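## Task

Put samples S2, S5 and S7 into the bucket adapters sitting on stand ST, adding water blanks as required. Any tube in an adapter must be matched by a tube of the same mass in the hole with the same number in the facing adapter (1 faces 3, 2 faces 4). Within each adapter, the combined mass in holes 1 and 2 must equal that in holes 3 and 4; hole 5 is on the pivot and does not count. Before pressing DONE, every tube, unused blanks too, must be fully seated and vertical in a rack well or adapter hole, with that rack resting flat and upright on the table or that adapter seated in the stand, none of it held in place by the robot. Release, move the gripper away (contact with DONE or its housing is fine), then press DONE. Do not press DONE unless the loading is correct.

## Robot and tools

Robot: a single xArm7 (seven joints) with a two-finger parallel gripper. There is only one arm, so every motion argument describes that one gripper. The fingers extend along the gripper's +z axis and close along its y axis. end_effector_position is the pinch point between the pads when closed, about 2 cm short of the fingertips; closing pushes the tips roughly 10 mm further along +z.

Scene frame: origin on the table surface beneath the arm base, +z up, +y to the left when facing along +x. Results report the gripper position in metres and orientation as a wxyz quaternion in this frame, plus velocities (m/s, rad/s). The reported position can be somewhat off, more so at long reach.

Tubes: all are identical 50 mL tubes, so same fill gives same mass (the empty tube counts too). Run samples have an orange cap dot with their ID and no volume label; judge their volume from the liquid level. Water blanks have a white dot printed with their mL. X8 (grey dot) belongs to another run and must stay in its well. Adapters carry their number on the sides and hole numbers 1 to 5 on top. DONE is a green key on a small sloped desk; push until it latches, which ends the task. Loose objects may occasionally get nudged by something. Never let anything leave the table.

execute_actions(actions): actions is a list of actions; each action is a list of up to 15 rows, each row used for one 1/30 s control step; if fewer than 15, the final row is held for the remaining steps. A row is 7 numbers, each in [-1, 1]: dx, dy, dz, rx, ry, rz, opening. The first six are an offset of the gripper's target from its measured pose at the start of that action, expressed in the gripper's own axes (not the scene frame); every row refers back to that same start pose, not to the prior row. Scale: 1.0 equals 0.6 m for dx, dy, dz and 180 degrees for the rotation vector rx, ry, rz. For a call's first action the start is the last pose reported in this scene. opening is absolute, not an offset: +1 fully open (0.084 m), -1 closed. An empty list just returns state and images.

Each step the commanded pose is clipped to within 70 mm and 16 degrees of the measured pose, so large offsets need several actions; after an action the arm advances only to the last clipped pose. Position takes priority over orientation if both cannot be met. "Hand target" shows where the controller is currently heading. Results list step readings; HELD marks steps where the row was partly blocked. "pose unreachable" means the clearance check altered or refused the command.

move(target, speed, blocking): target is one 7-number row with the same layout, gripper-frame offsets and scale as above, measured from the pose in this scene's latest result that includes one; opening is absolute and applied at the start. The gripper follows a straight path lasting 0.5 to 10 s (cut off at 10 s). speed is the path's top speed in m/s, 0.002 to 0.5, default 0.25; rotation is capped at twice that in rad/s. The path ignores obstacles; faster moves and targets set deeper past a contact hit and press harder. The real gripper may lag, deviate or overshoot the speed, especially near full reach. The "move:" line reports the ending (done, off_target, moving, held, fault) and active limits (paced = pose clipped; held = a check blocked steps, after which motion can jump fast) plus distance from target. blocking=false returns after 0.5 s while the arm keeps going; then use wait(0) to poll, or stop, before sending further actions or moves.

wait(seconds): 0 to 10; lets the scene run holding the last command, returning early if a running move finishes. stop(): brakes a running move; needs stopping room; fingers are not stopped. zoom_image(camera, region): camera is cam_head_left, cam_head_right or cam_wrist; region [x0, y0, x1, y1] in pixels of that 504x504 image, origin top-left, at most 504x504. read_manual(section): licence texts only. finished_scene(scene): ends the current scene, given its number; irreversible.

Gripping: grip_measured uses the same scale as opening. To hold a tube, keep commanding an opening clearly below grip_measured; the lower, the tighter (about 24 N per pad max). Fast closing can squeeze harder. Sending back grip_measured keeps a light hold on parts up to about 6 cm.

Safety: pressing against something solid keeps building force while the hand is short of target; zero offsets don't relieve it, retreating does. A joint reaching its load limit (N m: waist 45, shoulder 45, upper arm roll 27, elbow 27, forearm roll 27, wrist pitch 18, wrist roll 18, held weight included) triggers a torque fault: the joint backs off, the arm halts 10 s and the rest of the call is dropped. Holding loads heats motors; MOTOR HOT appears from 65 °C, and at 80 °C an OVER-TEMPERATURE FAULT brakes the arm until cooled. Avoid drops, slipping, slamming, hard pushes and tipping racks or adapters. Torque readings carry offsets and noise and are nonzero in free air.

Cameras: cam_head_left and cam_head_right are fixed head views; cam_wrist rides on the gripper. Calibration lines give intrinsics and world-to-camera transforms, which may be slightly off.

Each tool is called after "Emit:" as name(argument=value, ...), one argument or row to a line, values as JSON.

## Session

Emit:
execute_actions(
  actions=[],
)

Scene clock: 0.00 s.
end_effector_position=(+0.5574, -0.2475, +0.2860) grip_measured=+1.00 end_effector_quat_wxyz=(-0.009, +0.268, +0.950, -0.159) end_effector_velocity=(-0.000, -0.000, +0.000) end_effector_angular_velocity=(+0.000, -0.001, -0.002)
Joint positions: [-0.399  0.53   0.253  1.651 -0.483  1.196 -2.675  0.084]
Joint velocities: [-0.001 -0.001  0.    -0.     0.001 -0.     0.001 -0.   ]
Joint torques (N m, as the arm reports them, + toward a larger angle): no reading
Motor temperatures (°C, as the motors report them): [41 34 37 37 40 38 38]
Hand target: +0.557, -0.248, +0.286; -0.009, +0.268, +0.950, -0.159

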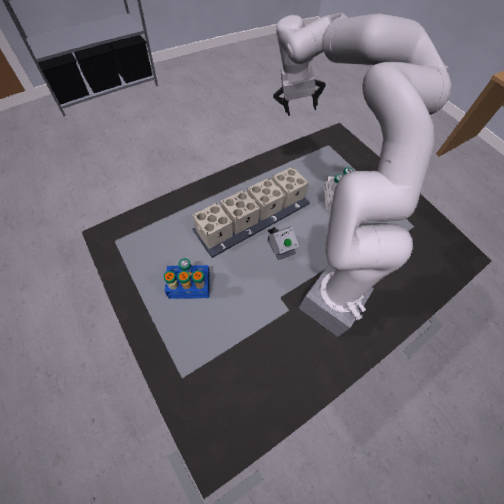

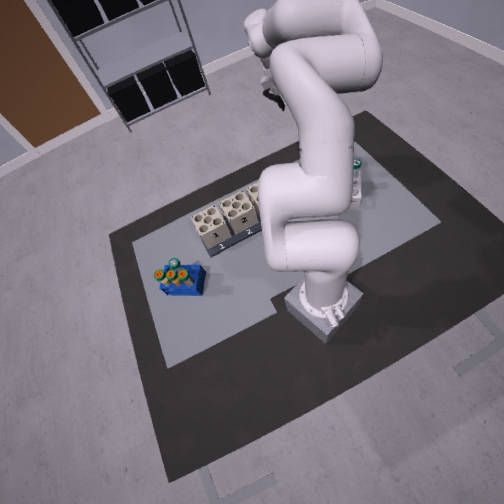

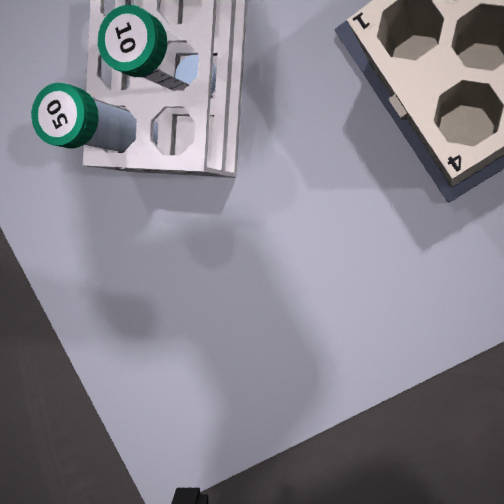

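Emit:
zoom_image(
  camera="cam_head_left",
  region=[150, 150, 370, 310],
)

Emit:
zoom_image(
  camera="cam_head_left",
  region=[155, 250, 225, 305],
)

Emit:
zoom_image(
  camera="cam_head_right",
  region=[145, 250, 215, 305],
)

Region (150, 150, 370, 310) of cam_head_left's 504x504 image, scaled by 2.291, with more detail than that image has; it fills the top 367 rows of this view, and the rest is white.

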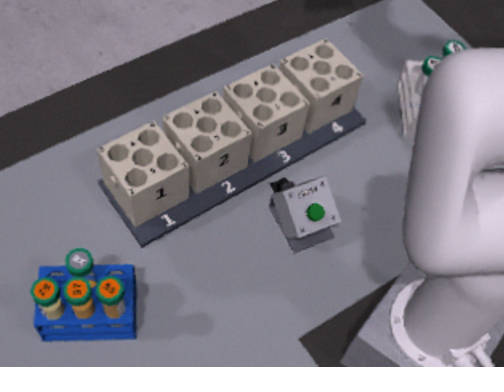

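Region (155, 250, 225, 305) of cam_head_left's 504x504 image, scaled by 7.200, with more detail than that image has; it fills the top 396 rows of this view, and the rest is white.

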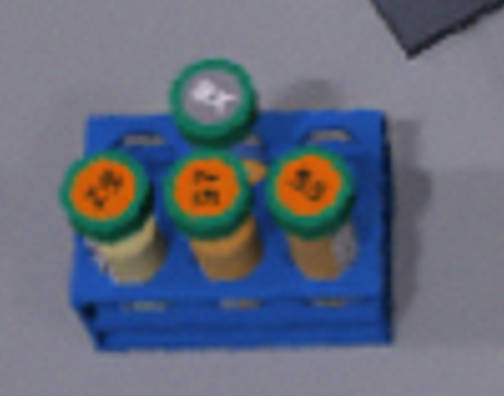

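Region (145, 250, 215, 305) of cam_head_right's 504x504 image, scaled by 7.200, with more detail than that image has; it fills the top 396 rows of this view, and the rest is white.

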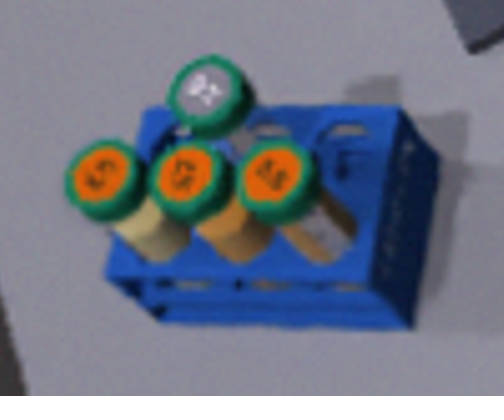

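Emit:
move(
  target=[0.254,-0.204,-0.024,-0.103,-0.006,-0.174,1],
)

Scene clock: 15.80 s.
end_effector_position=(+0.3670, -0.2628, +0.3260) grip_measured=+1.00 end_effector_quat_wxyz=(+0.001, -0.002, +1.000, +0.000) end_effector_velocity=(-0.002, -0.003, +0.001) end_effector_angular_velocity=(+0.000, -0.002, -0.007)
Joint positions: [-0.755 -0.054  0.228  1.021  0.015  1.073 -3.779  0.084]
Joint velocities: [-0.005 -0.002 -0.005  0.001  0.002  0.002 -0.003  0.   ]
Joint torques (N m, as the arm reports them, + toward a larger angle): [ -0.45 -13.45  -0.83  16.31  -0.49  -0.95  -0.4 ]
Motor temperatures (°C, as the motors report them): [41 34 37 39 40 38 38]
Hand target: +0.367, -0.263, +0.326; +0.001, -0.001, +1.000, +0.000
Off the commanded pose: 0.001 m, 0 deg.
move: done
camera_calibration (this result's frames):
cam_wrist: T_world_to_cam=[[-0.0279781, 0.999579, 0.00764618, 0.301859], [0.99934, 0.028147, -0.0229593, -0.281234], [-0.0231648, 0.00699878, -0.999707, 0.468369], [0, 0, 0, 1]] pos_world=[0.300344, -0.297094, 0.459466]

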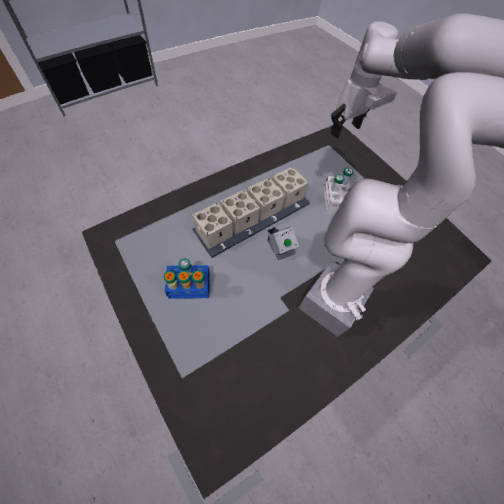

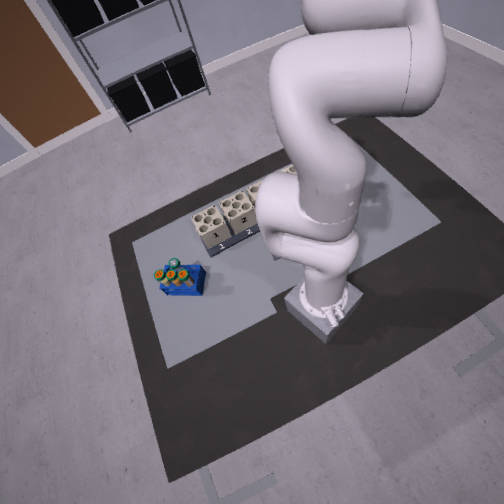

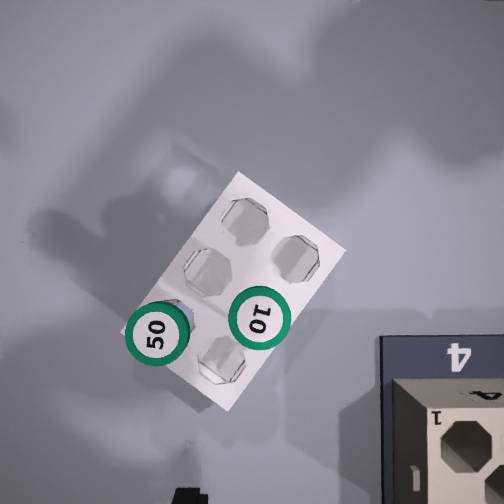

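Emit:
move(
  target=[0.137,1.0,0,0,0,-0.311,1],
  speed=0.35,
)

Scene clock: 27.57 s.
end_effector_position=(+0.2829, +0.3355, +0.3237) grip_measured=+1.00 end_effector_quat_wxyz=(-0.001, -0.471, +0.882, -0.002) end_effector_velocity=(-0.003, +0.006, +0.001) end_effector_angular_velocity=(-0.004, -0.006, +0.013)
Joint positions: [-0.195 -0.205  1.107  0.981  0.205  1.086 -3.414  0.084]
Joint velocities: [ 0.001  0.006  0.017  0.01  -0.012  0.001  0.012  0.   ]
Joint torques (N m, as the arm reports them, + toward a larger angle): [-0.52 -3.38 -5.96 16.11 -0.23 -0.96 -0.37]
Motor temperatures (°C, as the motors report them): [41 34 37 40 40 38 38]
Hand target: +0.283, +0.336, +0.324; -0.001, -0.471, +0.882, -0.002
Off the commanded pose: 0.003 m, 0 deg.
move: done
camera_calibration (this result's frames):
cam_wrist: T_world_to_cam=[[-0.843538, 0.537042, 0.00545989, 0.0881552], [0.536701, 0.843293, -0.0284501, -0.354922], [-0.0198832, -0.0210684, -0.99958, 0.468382], [0, 0, 0, 1]] pos_world=[0.274162, 0.261828, 0.457606]

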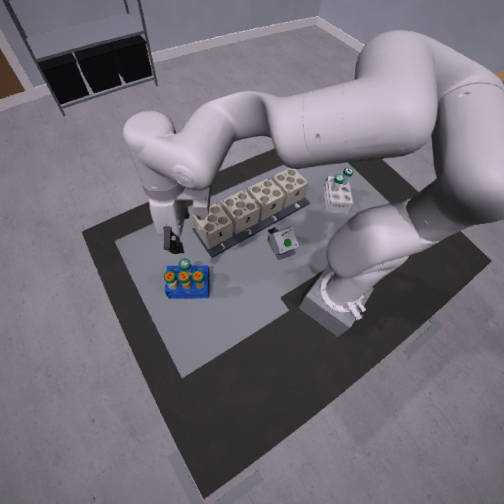

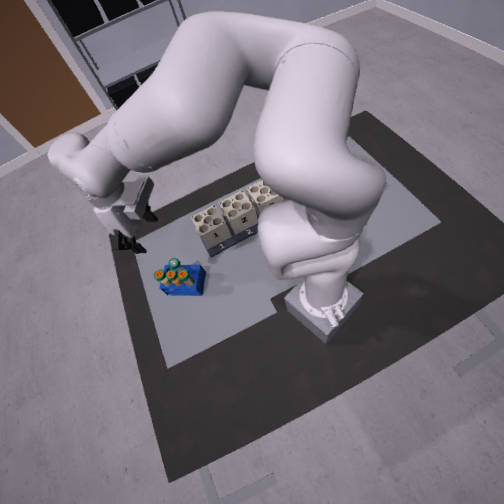

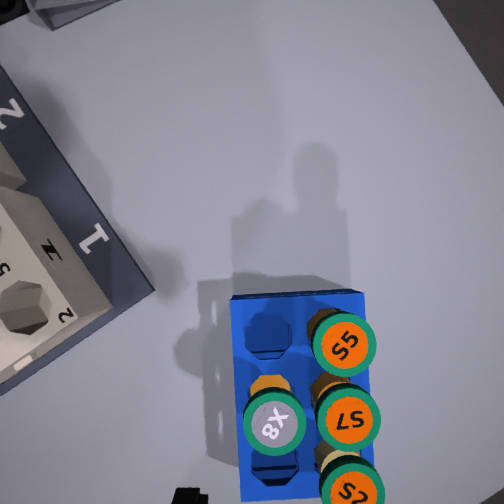

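Emit:
move(
  target=[-0.136,0.317,0.343,0.361,0,0,0],
)

Scene clock: 35.30 s.
end_effector_position=(+0.1722, +0.5080, +0.1176) grip_measured=-0.01 end_effector_quat_wxyz=(+0.251, -0.396, +0.744, -0.477) end_effector_velocity=(-0.005, -0.002, -0.007) end_effector_angular_velocity=(-0.011, +0.006, +0.004)
Joint positions: [-0.901 -1.343  2.26   1.857 -0.056  1.429 -2.594  0.044]
Joint velocities: [ 0.003 -0.008  0.01   0.003  0.003  0.003 -0.001 -0.   ]
Joint torques (N m, as the arm reports them, + toward a larger angle): [ -0.56  25.88 -20.96   8.14  -1.33   0.91  -0.23]
Motor temperatures (°C, as the motors report them): [41 34 37 40 40 38 38]
Hand target: +0.172, +0.508, +0.117; +0.251, -0.396, +0.744, -0.477
Off the commanded pose: 0.002 m, 0 deg.
move: done
camera_calibration (this result's frames):
cam_wrist: T_world_to_cam=[[-0.368315, 0.21655, -0.904129, 0.0911913], [0.570908, 0.820219, -0.0361179, -0.44007], [0.733763, -0.529478, -0.425729, 0.324816], [0, 0, 0, 1]] pos_world=[0.0464886, 0.513189, 0.204838]

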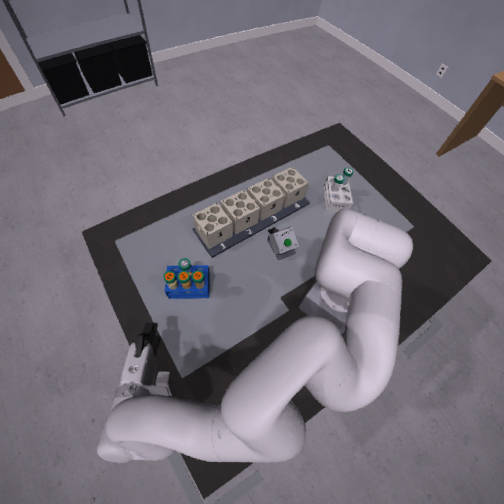

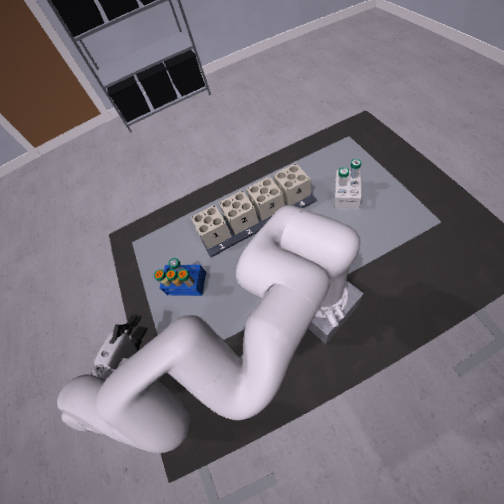

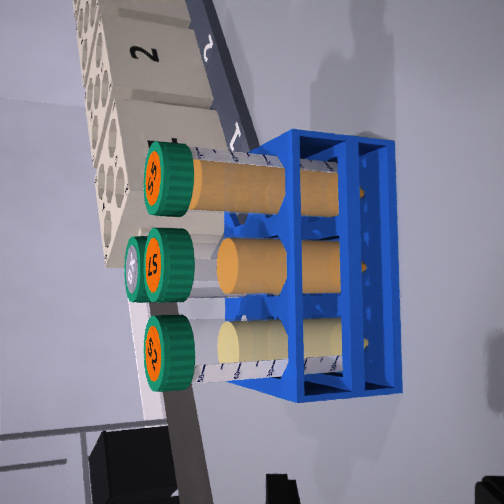

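Emit:
move(
  target=[0.18,-0.274,0.183,-0.361,0,0,0.3],
)

Scene clock: 46.83 s.
end_effector_position=(+0.2509, +0.3251, +0.2209) grip_measured=+0.29 end_effector_quat_wxyz=(-0.001, -0.471, +0.882, -0.002) end_effector_velocity=(+0.003, -0.002, +0.001) end_effector_angular_velocity=(+0.003, -0.003, -0.008)
Joint positions: [-0.829  0.082  1.844  0.726 -0.12   0.755 -3.116  0.056]
Joint velocities: [-0.013  0.011  0.006 -0.002 -0.016 -0.002  0.012  0.   ]
Joint torques (N m, as the arm reports them, + toward a larger angle): [-0.08  4.    1.63 14.48 -0.54 -0.94 -0.21]
Motor temperatures (°C, as the motors report them): [41 35 39 39 40 38 38]
Hand target: +0.251, +0.325, +0.221; -0.001, -0.470, +0.883, -0.002
Off the commanded pose: 0.001 m, 0 deg.
move: done
camera_calibration (this result's frames):
cam_wrist: T_world_to_cam=[[-0.843824, 0.536604, 0.00416483, 0.0677877], [0.536298, 0.84356, -0.0281233, -0.331935], [-0.0186044, -0.0214975, -0.999596, 0.364594], [0, 0, 0, 1]] pos_world=[0.242, 0.25147, 0.354829]

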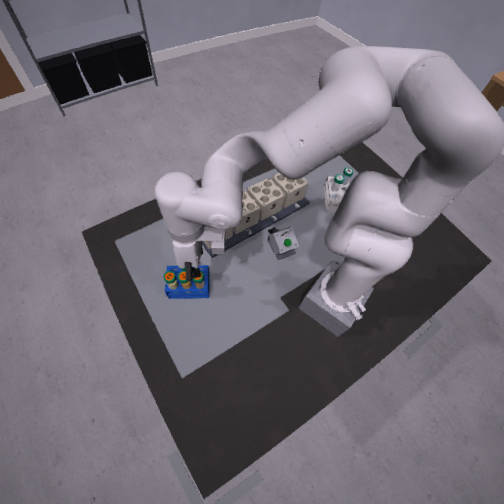

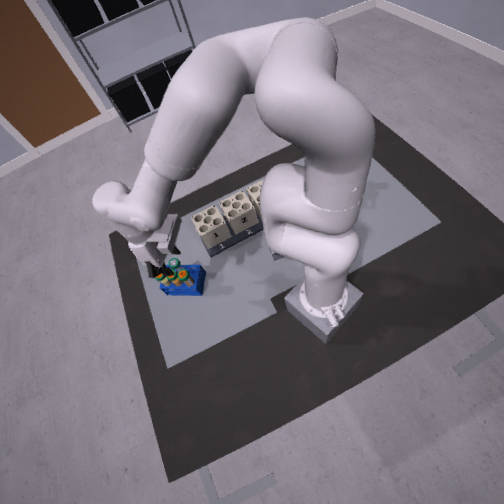

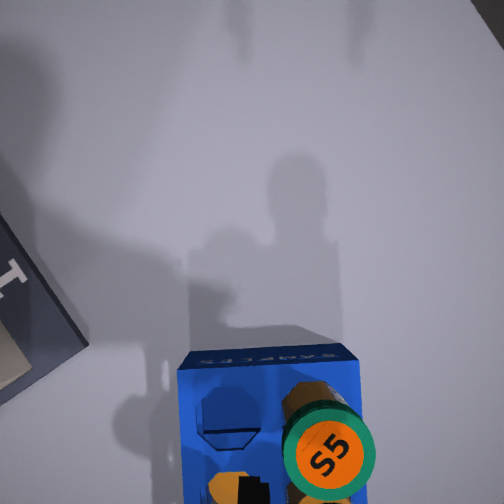

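Emit:
move(
  target=[0.002,-0.008,0.175,0,0,0,0.3],
  speed=0.12,
)

Emit:
move(
  target=[0,0,0,0,0,0,-0.5],
)

Scene clock: 52.17 s.
end_effector_position=(+0.2544, +0.3217, +0.1162) grip_measured=+0.29 end_effector_quat_wxyz=(-0.000, -0.471, +0.882, -0.001) end_effector_velocity=(-0.003, -0.001, -0.003) end_effector_angular_velocity=(-0.005, +0.005, +0.002)
Joint positions: [-1.154 -0.439  2.223  0.715  0.699  0.55  -3.725  0.056]
Joint velocities: [-0.004 -0.004  0.009 -0.002  0.004  0.002 -0.003  0.   ]
Joint torques (N m, as the arm reports them, + toward a larger angle): [-0.31 12.52 -9.57 11.   -0.28 -0.85 -0.32]
Motor temperatures (°C, as the motors report them): [41 34 38 39 40 38 38]
Hand target: +0.254, +0.322, +0.116; -0.001, -0.471, +0.882, -0.001
Off the commanded pose: 0.001 m, 0 deg.
move: done
camera_calibration (this result's frames):
cam_wrist: T_world_to_cam=[[-0.843789, 0.536642, 0.00592417, 0.0727452], [0.536332, 0.843593, -0.0264276, -0.334139], [-0.0191798, -0.019122, -0.999633, 0.259261], [0, 0, 0, 1]] pos_world=[0.245563, 0.247796, 0.249904]

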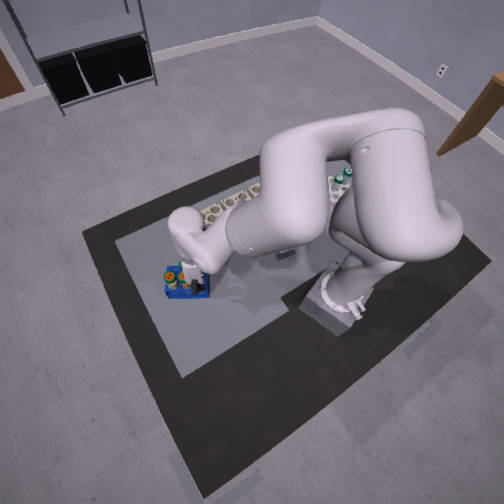

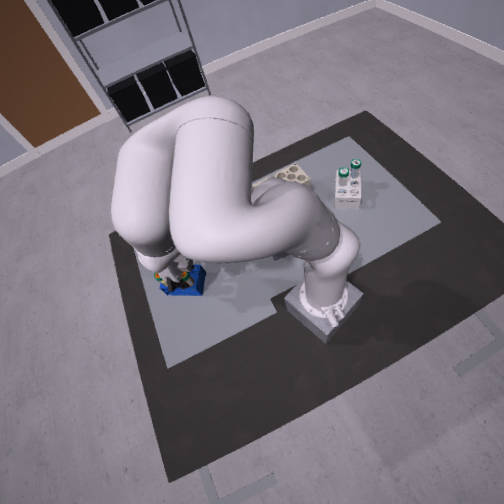

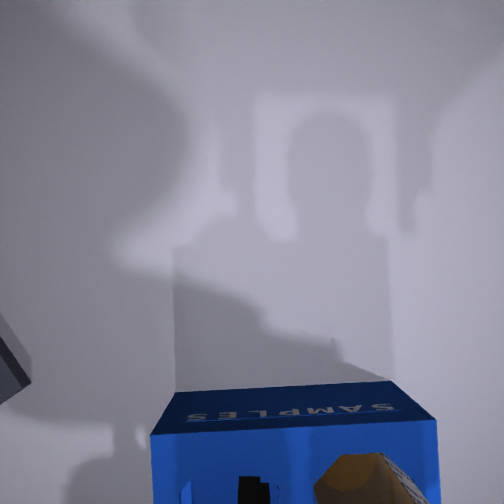

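Scene clock: 52.67 s.
end_effector_position=(+0.2544, +0.3219, +0.1163) grip_measured=-0.26 end_effector_quat_wxyz=(-0.000, -0.471, +0.882, -0.001) end_effector_velocity=(+0.000, -0.000, -0.000) end_effector_angular_velocity=(-0.001, -0.000, +0.001)
Joint positions: [-1.154 -0.439  2.223  0.715  0.699  0.55  -3.725  0.033]
Joint velocities: [-0.001 -0.001  0.     0.001 -0.001  0.    -0.001  0.   ]
Joint torques (N m, as the arm reports them, + toward a larger angle): [-0.67 12.14 -9.58 10.71 -0.42 -0.91 -0.32]
Motor temperatures (°C, as the motors report them): [41 34 38 39 40 38 38]
Hand target: +0.254, +0.322, +0.116; -0.000, -0.471, +0.882, -0.001
Off the commanded pose: 0.000 m, 0 deg.
move: done
camera_calibration (this result's frames):
cam_wrist: T_world_to_cam=[[-0.843884, 0.536492, 0.00606315, 0.0726952], [0.536183, 0.843695, -0.0262087, -0.334264], [-0.0191762, -0.0188661, -0.999638, 0.259249], [0, 0, 0, 1]] pos_world=[0.245544, 0.247907, 0.249954]

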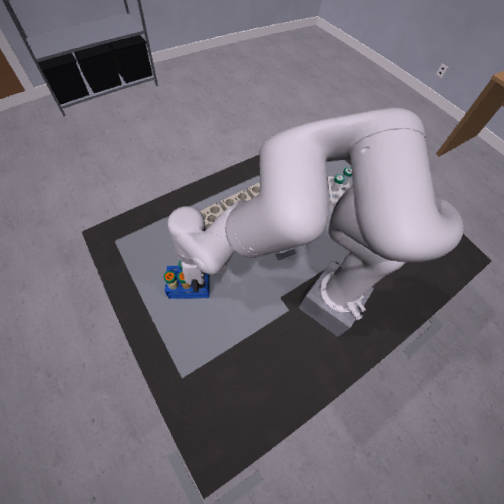

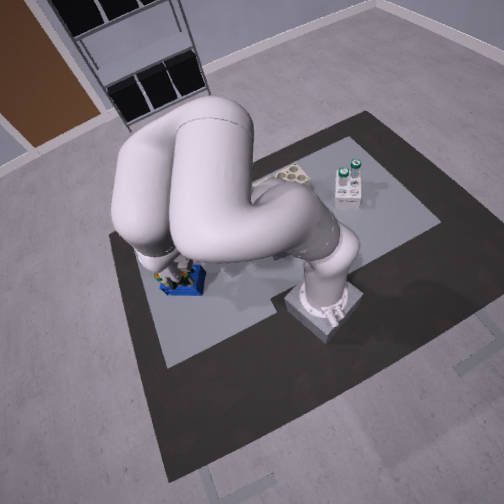

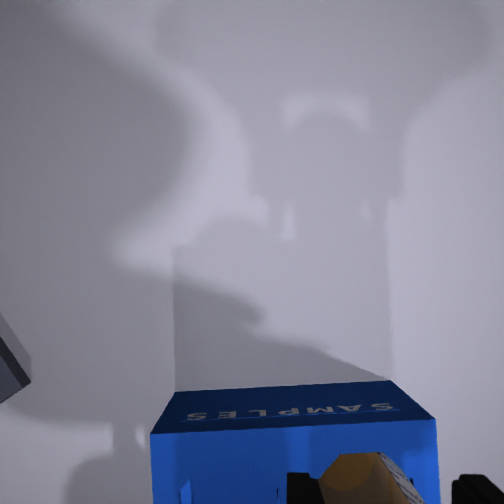

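Emit:
move(
  target=[0,0,-0.27,0,0,0,-0.5],
  speed=0.15,
)

Emit:
move(
  target=[0.077,-0.547,0,0,0,0.3123,-0.5],
)

Scene clock: 57.27 s.
end_effector_position=(+0.2539, +0.3216, +0.2782) grip_measured=-0.26 end_effector_quat_wxyz=(-0.001, -0.471, +0.882, -0.002) end_effector_velocity=(+0.002, +0.003, +0.003) end_effector_angular_velocity=(+0.011, -0.007, -0.001)
Joint positions: [-0.945  0.317  2.001  0.808 -0.354  0.977 -2.941  0.033]
Joint velocities: [-0.005  0.004  0.007  0.004 -0.004 -0.005  0.004 -0.   ]
Joint torques (N m, as the arm reports them, + toward a larger angle): [-0.36  2.93  7.2  15.28 -0.17 -0.88 -0.26]
Motor temperatures (°C, as the motors report them): [41 34 38 39 40 38 38]
Hand target: +0.254, +0.322, +0.279; -0.000, -0.471, +0.882, -0.002
Off the commanded pose: 0.001 m, 0 deg.
move: done
camera_calibration (this result's frames):
cam_wrist: T_world_to_cam=[[-0.844266, 0.535912, 0.00358744, 0.0724063], [0.535617, 0.843991, -0.0281654, -0.328954], [-0.0181219, -0.0218576, -0.999597, 0.421785], [0, 0, 0, 1]] pos_world=[0.244967, 0.24805, 0.41209]

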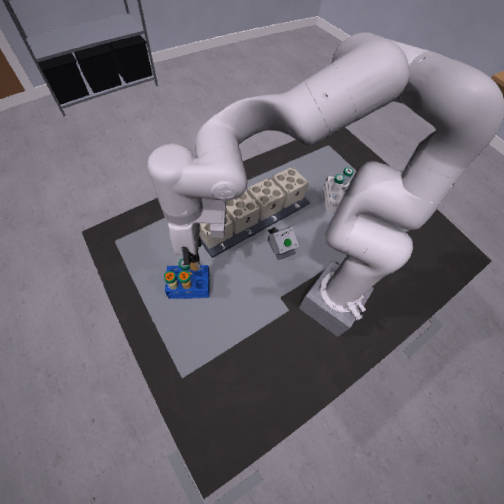

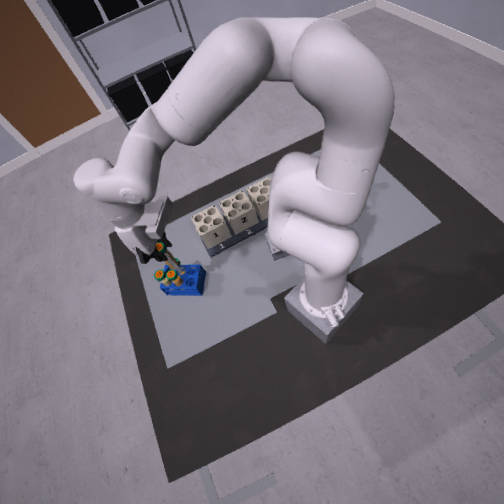

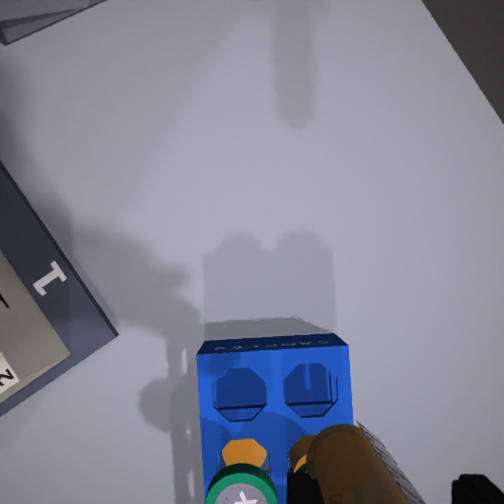

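Scene clock: 59.67 s.
end_effector_position=(+0.5001, +0.1017, +0.2798) grip_measured=-0.26 end_effector_quat_wxyz=(+0.000, -0.001, +1.000, -0.001) end_effector_velocity=(+0.003, -0.008, -0.002) end_effector_angular_velocity=(-0.001, +0.003, -0.017)
Joint positions: [-0.736  0.409  1.154  1.191 -0.433  1.06  -2.634  0.033]
Joint velocities: [-0.003  0.005 -0.012  0.005 -0.003  0.002  0.002  0.   ]
Joint torques (N m, as the arm reports them, + toward a larger angle): [ -0.13 -11.73   9.75  15.31  -0.43  -1.    -0.29]
Motor temperatures (°C, as the motors report them): [41 34 38 39 40 38 38]
Hand target: +0.500, +0.101, +0.280; +0.000, -0.000, +1.000, -0.001
Off the commanded pose: 0.001 m, 0 deg.
move: done
camera_calibration (this result's frames):
cam_wrist: T_world_to_cam=[[-0.0258073, 0.999657, 0.00448895, -0.0586081], [0.999369, 0.025909, -0.0242962, -0.425012], [-0.0244042, 0.0038591, -0.999695, 0.42363], [0, 0, 0, 1]] pos_world=[0.433569, 0.0679648, 0.413438]

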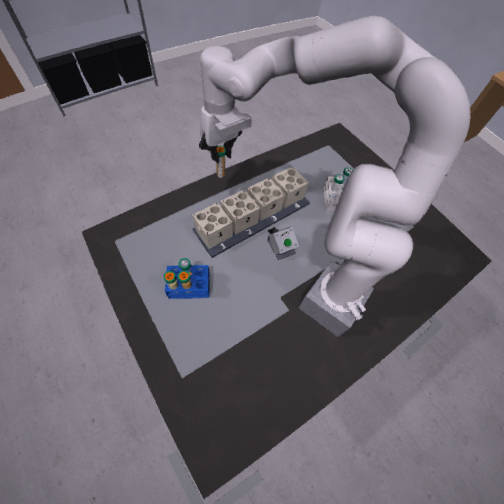

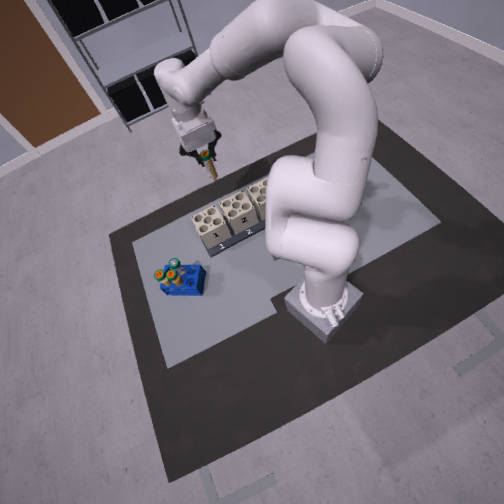

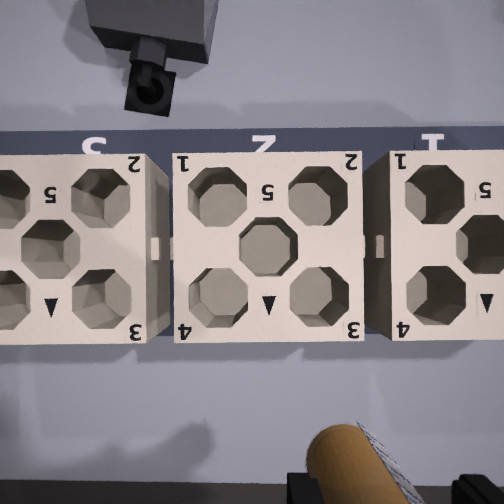

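Emit:
move(
  target=[0.129,-0.0407,0.08,0,0,0,-0.5],
  speed=0.15,
)

Scene clock: 67.83 s.
end_effector_position=(+0.4233, +0.0773, +0.2318) grip_measured=-0.26 end_effector_quat_wxyz=(+0.000, -0.001, +1.000, -0.001) end_effector_velocity=(-0.003, -0.000, -0.001) end_effector_angular_velocity=(+0.003, -0.003, +0.002)
Joint positions: [-1.159  0.115  1.449  0.806 -0.164  0.798 -2.838  0.033]
Joint velocities: [-0.048 -0.022  0.045 -0.014  0.031 -0.013 -0.026 -0.   ]
Joint torques (N m, as the arm reports them, + toward a larger angle): [ 0.13 -2.55  2.33 15.16 -0.54 -0.85 -0.32]
Motor temperatures (°C, as the motors report them): [41 34 38 40 40 38 38]
Hand target: +0.423, +0.077, +0.232; +0.000, -0.001, +1.000, -0.001
Off the commanded pose: 0.001 m, 0 deg.
move: done
camera_calibration (this result's frames):
cam_wrist: T_world_to_cam=[[-0.0254712, 0.999664, 0.00480247, -0.0361757], [0.999383, 0.0255797, -0.0240783, -0.348813], [-0.024193, 0.0041862, -0.999699, 0.373687], [0, 0, 0, 1]] pos_world=[0.356717, 0.0435218, 0.365349]

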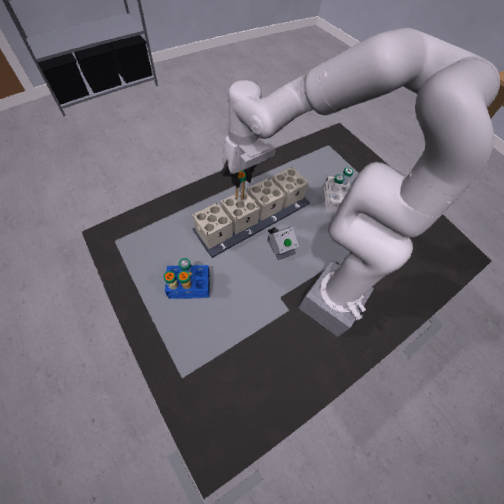

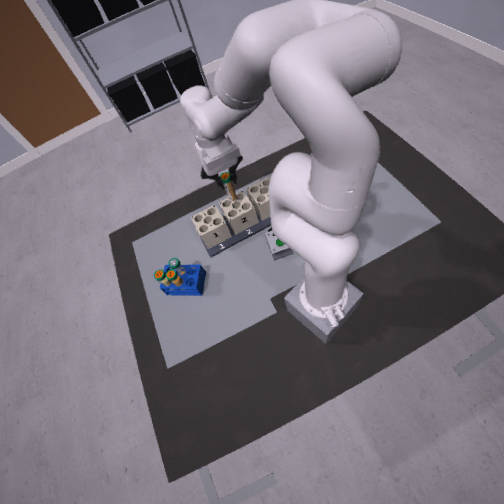

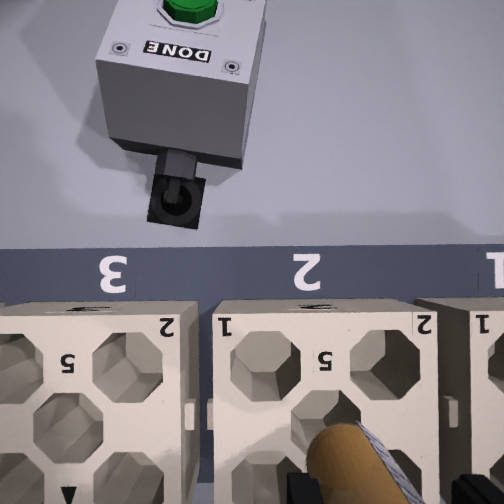

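Emit:
move(
  target=[0,0,0.07,0,0,0,-0.5],
  speed=0.04,
)

Scene clock: 71.47 s.
end_effector_position=(+0.4236, +0.0770, +0.1898) grip_measured=-0.26 end_effector_quat_wxyz=(+0.000, -0.001, +1.000, -0.002) end_effector_velocity=(+0.000, -0.000, -0.000) end_effector_angular_velocity=(-0.002, -0.001, -0.001)
Joint positions: [-0.914  0.287  1.194  0.783 -0.418  0.718 -2.654  0.033]
Joint velocities: [ 0.002  0.001 -0.003  0.    -0.003 -0.     0.003 -0.   ]
Joint torques (N m, as the arm reports them, + toward a larger angle): [-0.35 -7.62  6.48 13.69 -0.33 -1.01 -0.34]
Motor temperatures (°C, as the motors report them): [41 34 38 40 40 38 38]
Hand target: +0.424, +0.077, +0.190; +0.000, -0.001, +1.000, -0.002
Off the commanded pose: 0.000 m, 0 deg.
move: done
camera_calibration (this result's frames):
cam_wrist: T_world_to_cam=[[-0.0253622, 0.99967, 0.00403147, -0.0355697], [0.999389, 0.0254516, -0.0239443, -0.350066], [-0.024039, 0.00342173, -0.999705, 0.331784], [0, 0, 0, 1]] pos_world=[0.356926, 0.0433325, 0.323448]

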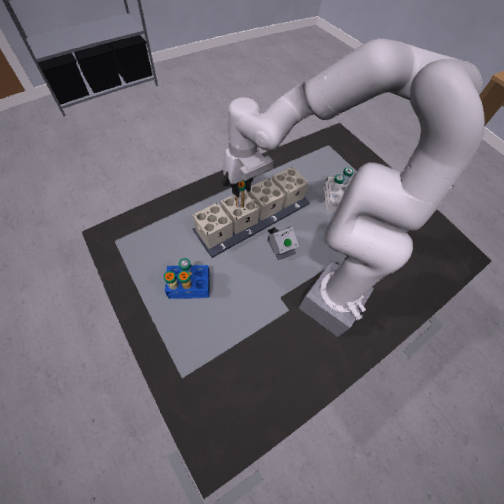

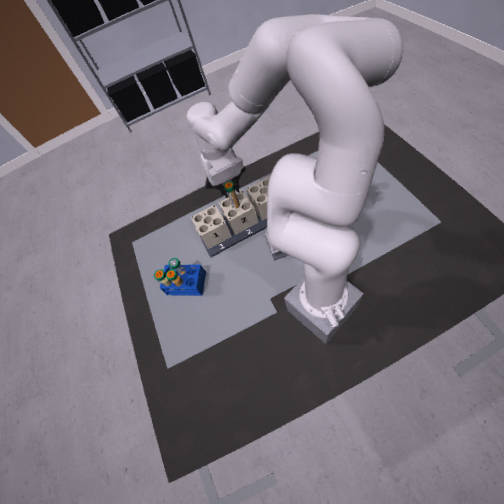

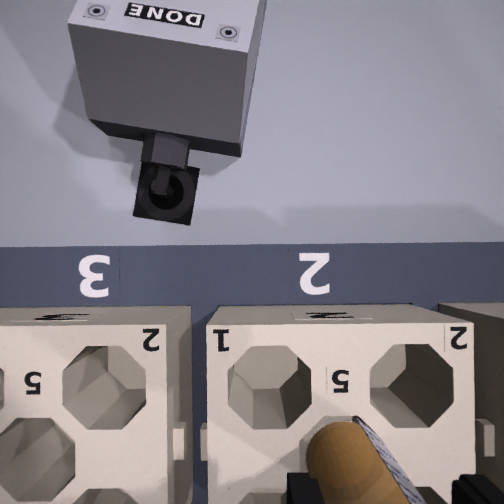

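Emit:
move(
  target=[0,0,0.095,0,0,0,-0.5],
  speed=0.04,
)

Scene clock: 74.43 s.
end_effector_position=(+0.4240, +0.0767, +0.1330) grip_measured=-0.26 end_effector_quat_wxyz=(+0.001, -0.001, +1.000, -0.002) end_effector_velocity=(-0.000, +0.001, -0.000) end_effector_angular_velocity=(-0.000, -0.001, +0.001)
Joint positions: [-0.714  0.45   0.955  0.785 -0.665  0.62  -2.482  0.033]
Joint velocities: [ 0.004 -0.    -0.001 -0.    -0.001 -0.001  0.003  0.   ]
Joint torques (N m, as the arm reports them, + toward a larger angle): [ -0.3  -11.7    8.91  11.98  -0.39  -1.04  -0.25]
Motor temperatures (°C, as the motors report them): [41 34 38 40 40 38 38]
Hand target: +0.424, +0.077, +0.133; +0.000, -0.001, +1.000, -0.002
Off the commanded pose: 0.000 m, 0 deg.
move: done
camera_calibration (this result's frames):
cam_wrist: T_world_to_cam=[[-0.0252125, 0.999676, 0.00339989, -0.0350008], [0.999405, 0.0252855, -0.023473, -0.351907], [-0.0235514, 0.00280605, -0.999719, 0.274777], [0, 0, 0, 1]] pos_world=[0.357287, 0.0431166, 0.266558]

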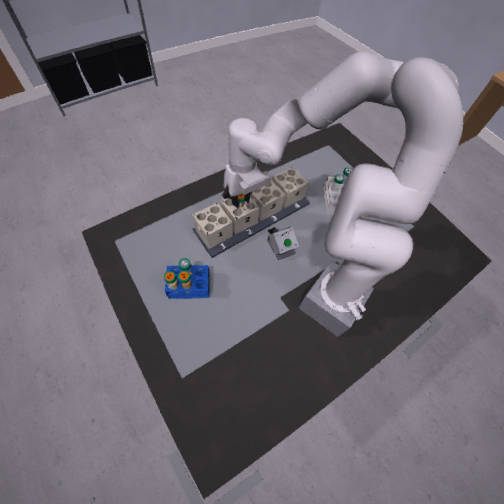

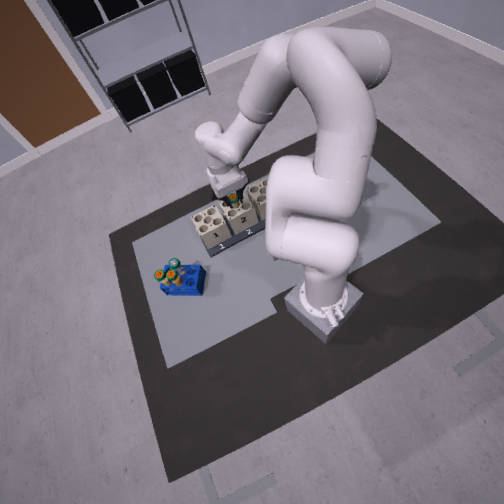

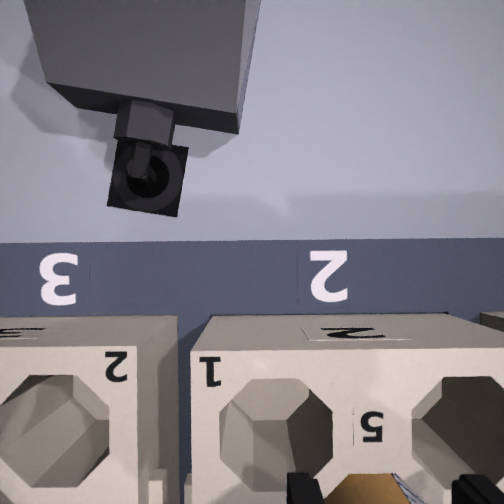

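Emit:
move(
  target=[0,0,0.012,0,0,0,-0.5],
  speed=0.02,
)

Emit:
move(
  target=[0,0,0,0,0,0,0.3],
)

Emit:
move(
  target=[0,0,-0.14,0,0,0,0.3],
)

Emit:
move(
  target=[0.219,0.522,-0.02,0,0,-0.3123,0.3],
)

Scene clock: 78.47 s.
end_effector_position=(+0.4240, +0.0767, +0.1258) grip_measured=-0.26 end_effector_quat_wxyz=(+0.001, -0.001, +1.000, -0.002) end_effector_velocity=(+0.001, -0.000, +0.001) end_effector_angular_velocity=(-0.001, -0.003, -0.000)
Joint positions: [-0.691  0.469  0.928  0.788 -0.693  0.609 -2.463  0.033]
Joint velocities: [ 0.001 -0.001 -0.001  0.002 -0.001 -0.001  0.001 -0.   ]
Joint torques (N m, as the arm reports them, + toward a larger angle): [ -0.18 -12.34   9.09  11.98  -0.48  -1.15  -0.29]
Motor temperatures (°C, as the motors report them): [41 34 38 40 40 38 38]
Hand target: +0.424, +0.077, +0.126; +0.001, -0.001, +1.000, -0.002
Off the commanded pose: 0.000 m, 0 deg.
move: done
camera_calibration (this result's frames):
cam_wrist: T_world_to_cam=[[-0.0251853, 0.999677, 0.0033321, -0.0349324], [0.999405, 0.0252568, -0.0234896, -0.352101], [-0.0235662, 0.00273852, -0.999719, 0.267609], [0, 0, 0, 1]] pos_world=[0.357319, 0.0430812, 0.259379]

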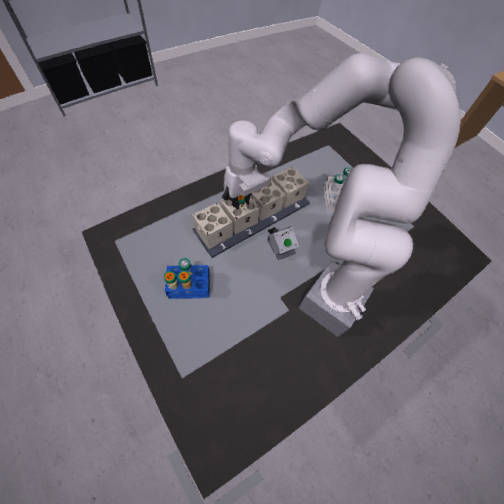

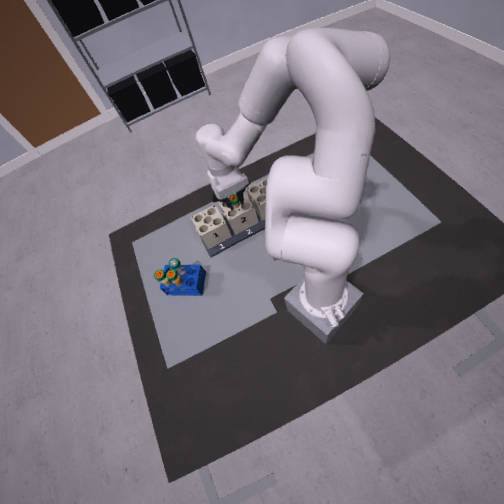

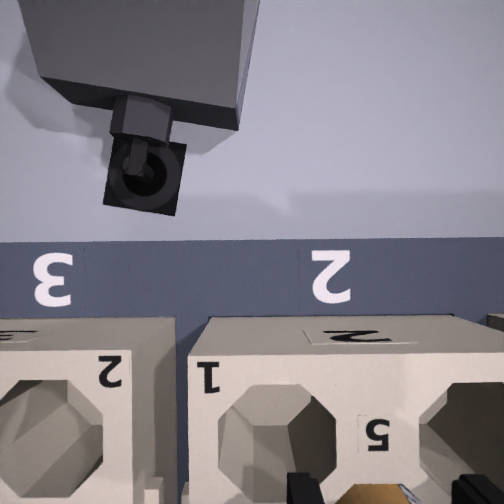

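Scene clock: 78.97 s.
end_effector_position=(+0.4241, +0.0767, +0.1258) grip_measured=+0.29 end_effector_quat_wxyz=(+0.001, -0.001, +1.000, -0.002) end_effector_velocity=(-0.001, -0.000, -0.000) end_effector_angular_velocity=(-0.001, +0.002, +0.000)
Joint positions: [-0.691  0.469  0.928  0.788 -0.693  0.609 -2.463  0.056]
Joint velocities: [ 0.    -0.    -0.    -0.001 -0.     0.001  0.    -0.   ]
Joint torques (N m, as the arm reports them, + toward a larger angle): [ -0.11 -12.02   8.9   11.37  -0.35  -0.91  -0.24]
Motor temperatures (°C, as the motors report them): [41 34 38 40 40 38 38]
Hand target: +0.424, +0.077, +0.126; +0.001, -0.001, +1.000, -0.002
Off the commanded pose: 0.000 m, 0 deg.
move: done
camera_calibration (this result's frames):
cam_wrist: T_world_to_cam=[[-0.0251764, 0.999677, 0.00333984, -0.0349377], [0.999407, 0.0252478, -0.0233954, -0.352151], [-0.0234722, 0.00274885, -0.999721, 0.267594], [0, 0, 0, 1]] pos_world=[0.357343, 0.0430819, 0.259397]

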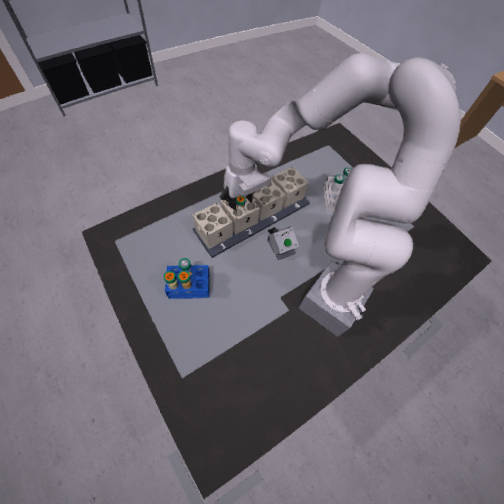

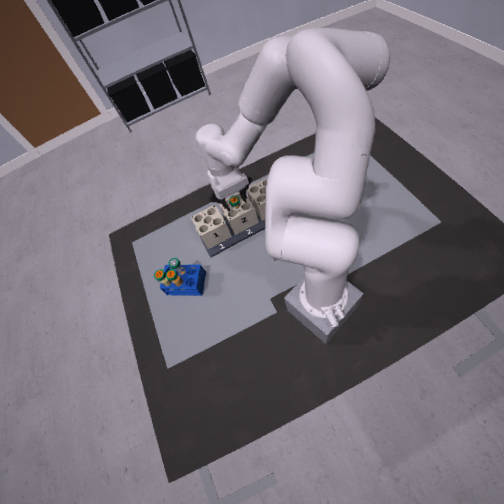

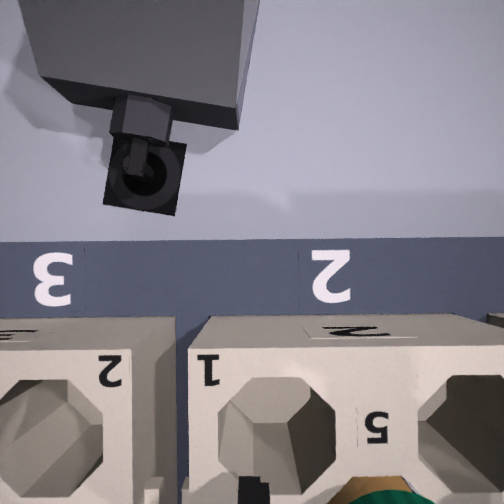

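Scene clock: 79.87 s.
end_effector_position=(+0.4233, +0.0771, +0.2094) grip_measured=+0.29 end_effector_quat_wxyz=(-0.000, -0.001, +1.000, -0.001) end_effector_velocity=(+0.002, +0.002, +0.003) end_effector_angular_velocity=(+0.006, -0.011, +0.006)
Joint positions: [-0.946  0.181  1.232  0.788 -0.258  0.745 -2.77   0.056]
Joint velocities: [-0.015 -0.01   0.017 -0.     0.017 -0.008 -0.016  0.   ]
Joint torques (N m, as the arm reports them, + toward a larger angle): [-0.34 -6.42  3.73 14.29 -0.72 -0.96 -0.31]
Motor temperatures (°C, as the motors report them): [41 34 38 40 40 38 38]
Hand target: +0.424, +0.077, +0.210; +0.001, -0.001, +1.000, -0.001
Off the commanded pose: 0.001 m, 0 deg.
move: done
camera_calibration (this result's frames):
cam_wrist: T_world_to_cam=[[-0.02532, 0.99967, 0.00436218, -0.0358512], [0.999369, 0.0254207, -0.0248166, -0.349118], [-0.0249193, 0.00373107, -0.999683, 0.351659], [0, 0, 0, 1]] pos_world=[0.356753, 0.0434021, 0.343039]

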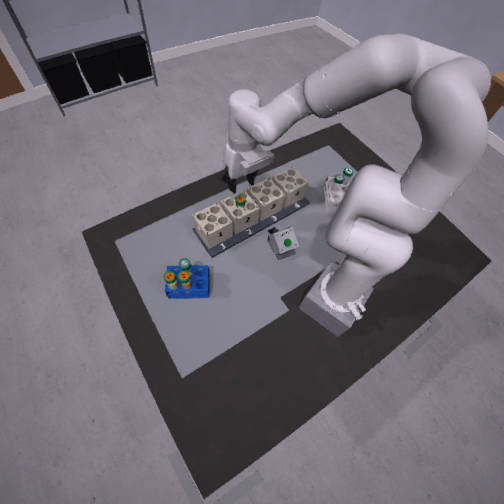

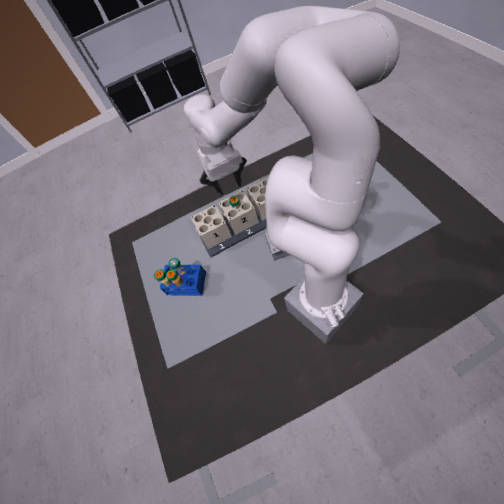

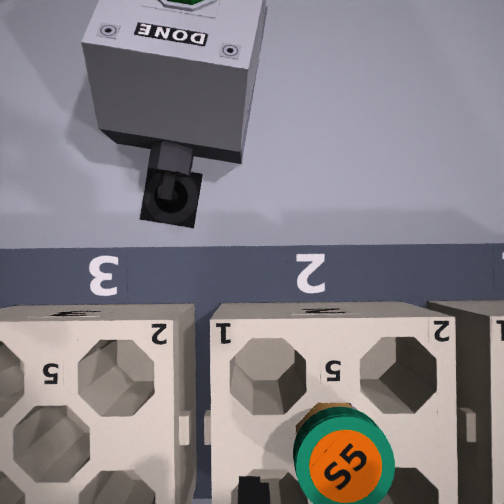

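Scene clock: 82.30 s.
end_effector_position=(+0.2924, +0.3891, +0.2197) grip_measured=+0.29 end_effector_quat_wxyz=(-0.001, -0.471, +0.882, -0.003) end_effector_velocity=(-0.004, +0.004, +0.001) end_effector_angular_velocity=(+0.003, -0.001, +0.010)
Joint positions: [-0.067  0.493  1.177  1.041 -0.581  0.931 -2.781  0.056]
Joint velocities: [ 0.006 -0.     0.005  0.001  0.001 -0.     0.     0.   ]
Joint torques (N m, as the arm reports them, + toward a larger angle): [ -0.31 -11.06  11.44  13.71  -0.4   -0.97  -0.31]
Motor temperatures (°C, as the motors report them): [41 34 38 40 40 38 38]
Hand target: +0.292, +0.390, +0.220; -0.001, -0.472, +0.882, -0.003
Off the commanded pose: 0.002 m, 0 deg.
move: done
camera_calibration (this result's frames):
cam_wrist: T_world_to_cam=[[-0.844292, 0.535873, 0.00331065, 0.069053], [0.535557, 0.843978, -0.0296616, -0.407822], [-0.0186889, -0.02327, -0.999555, 0.366193], [0, 0, 0, 1]] pos_world=[0.283557, 0.31571, 0.353705]

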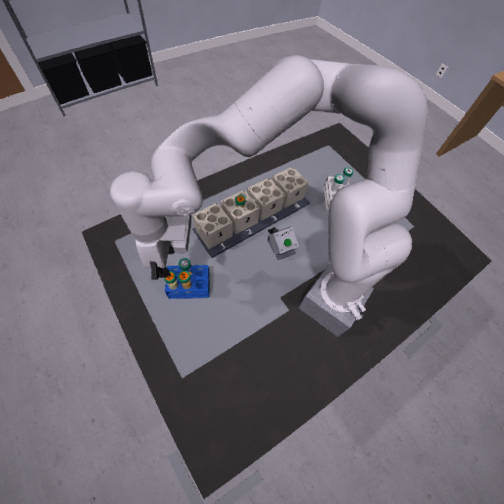

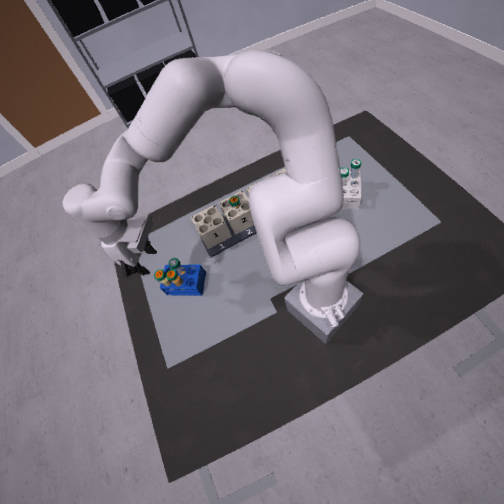

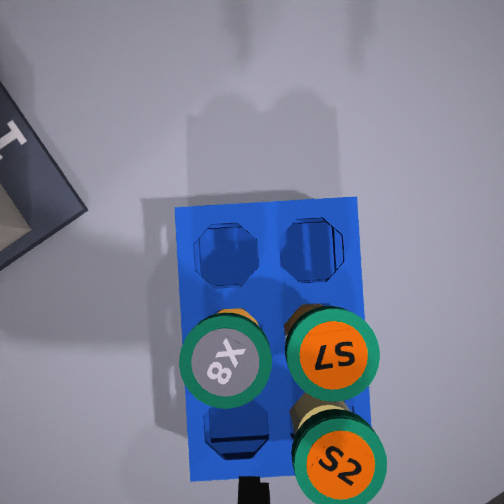

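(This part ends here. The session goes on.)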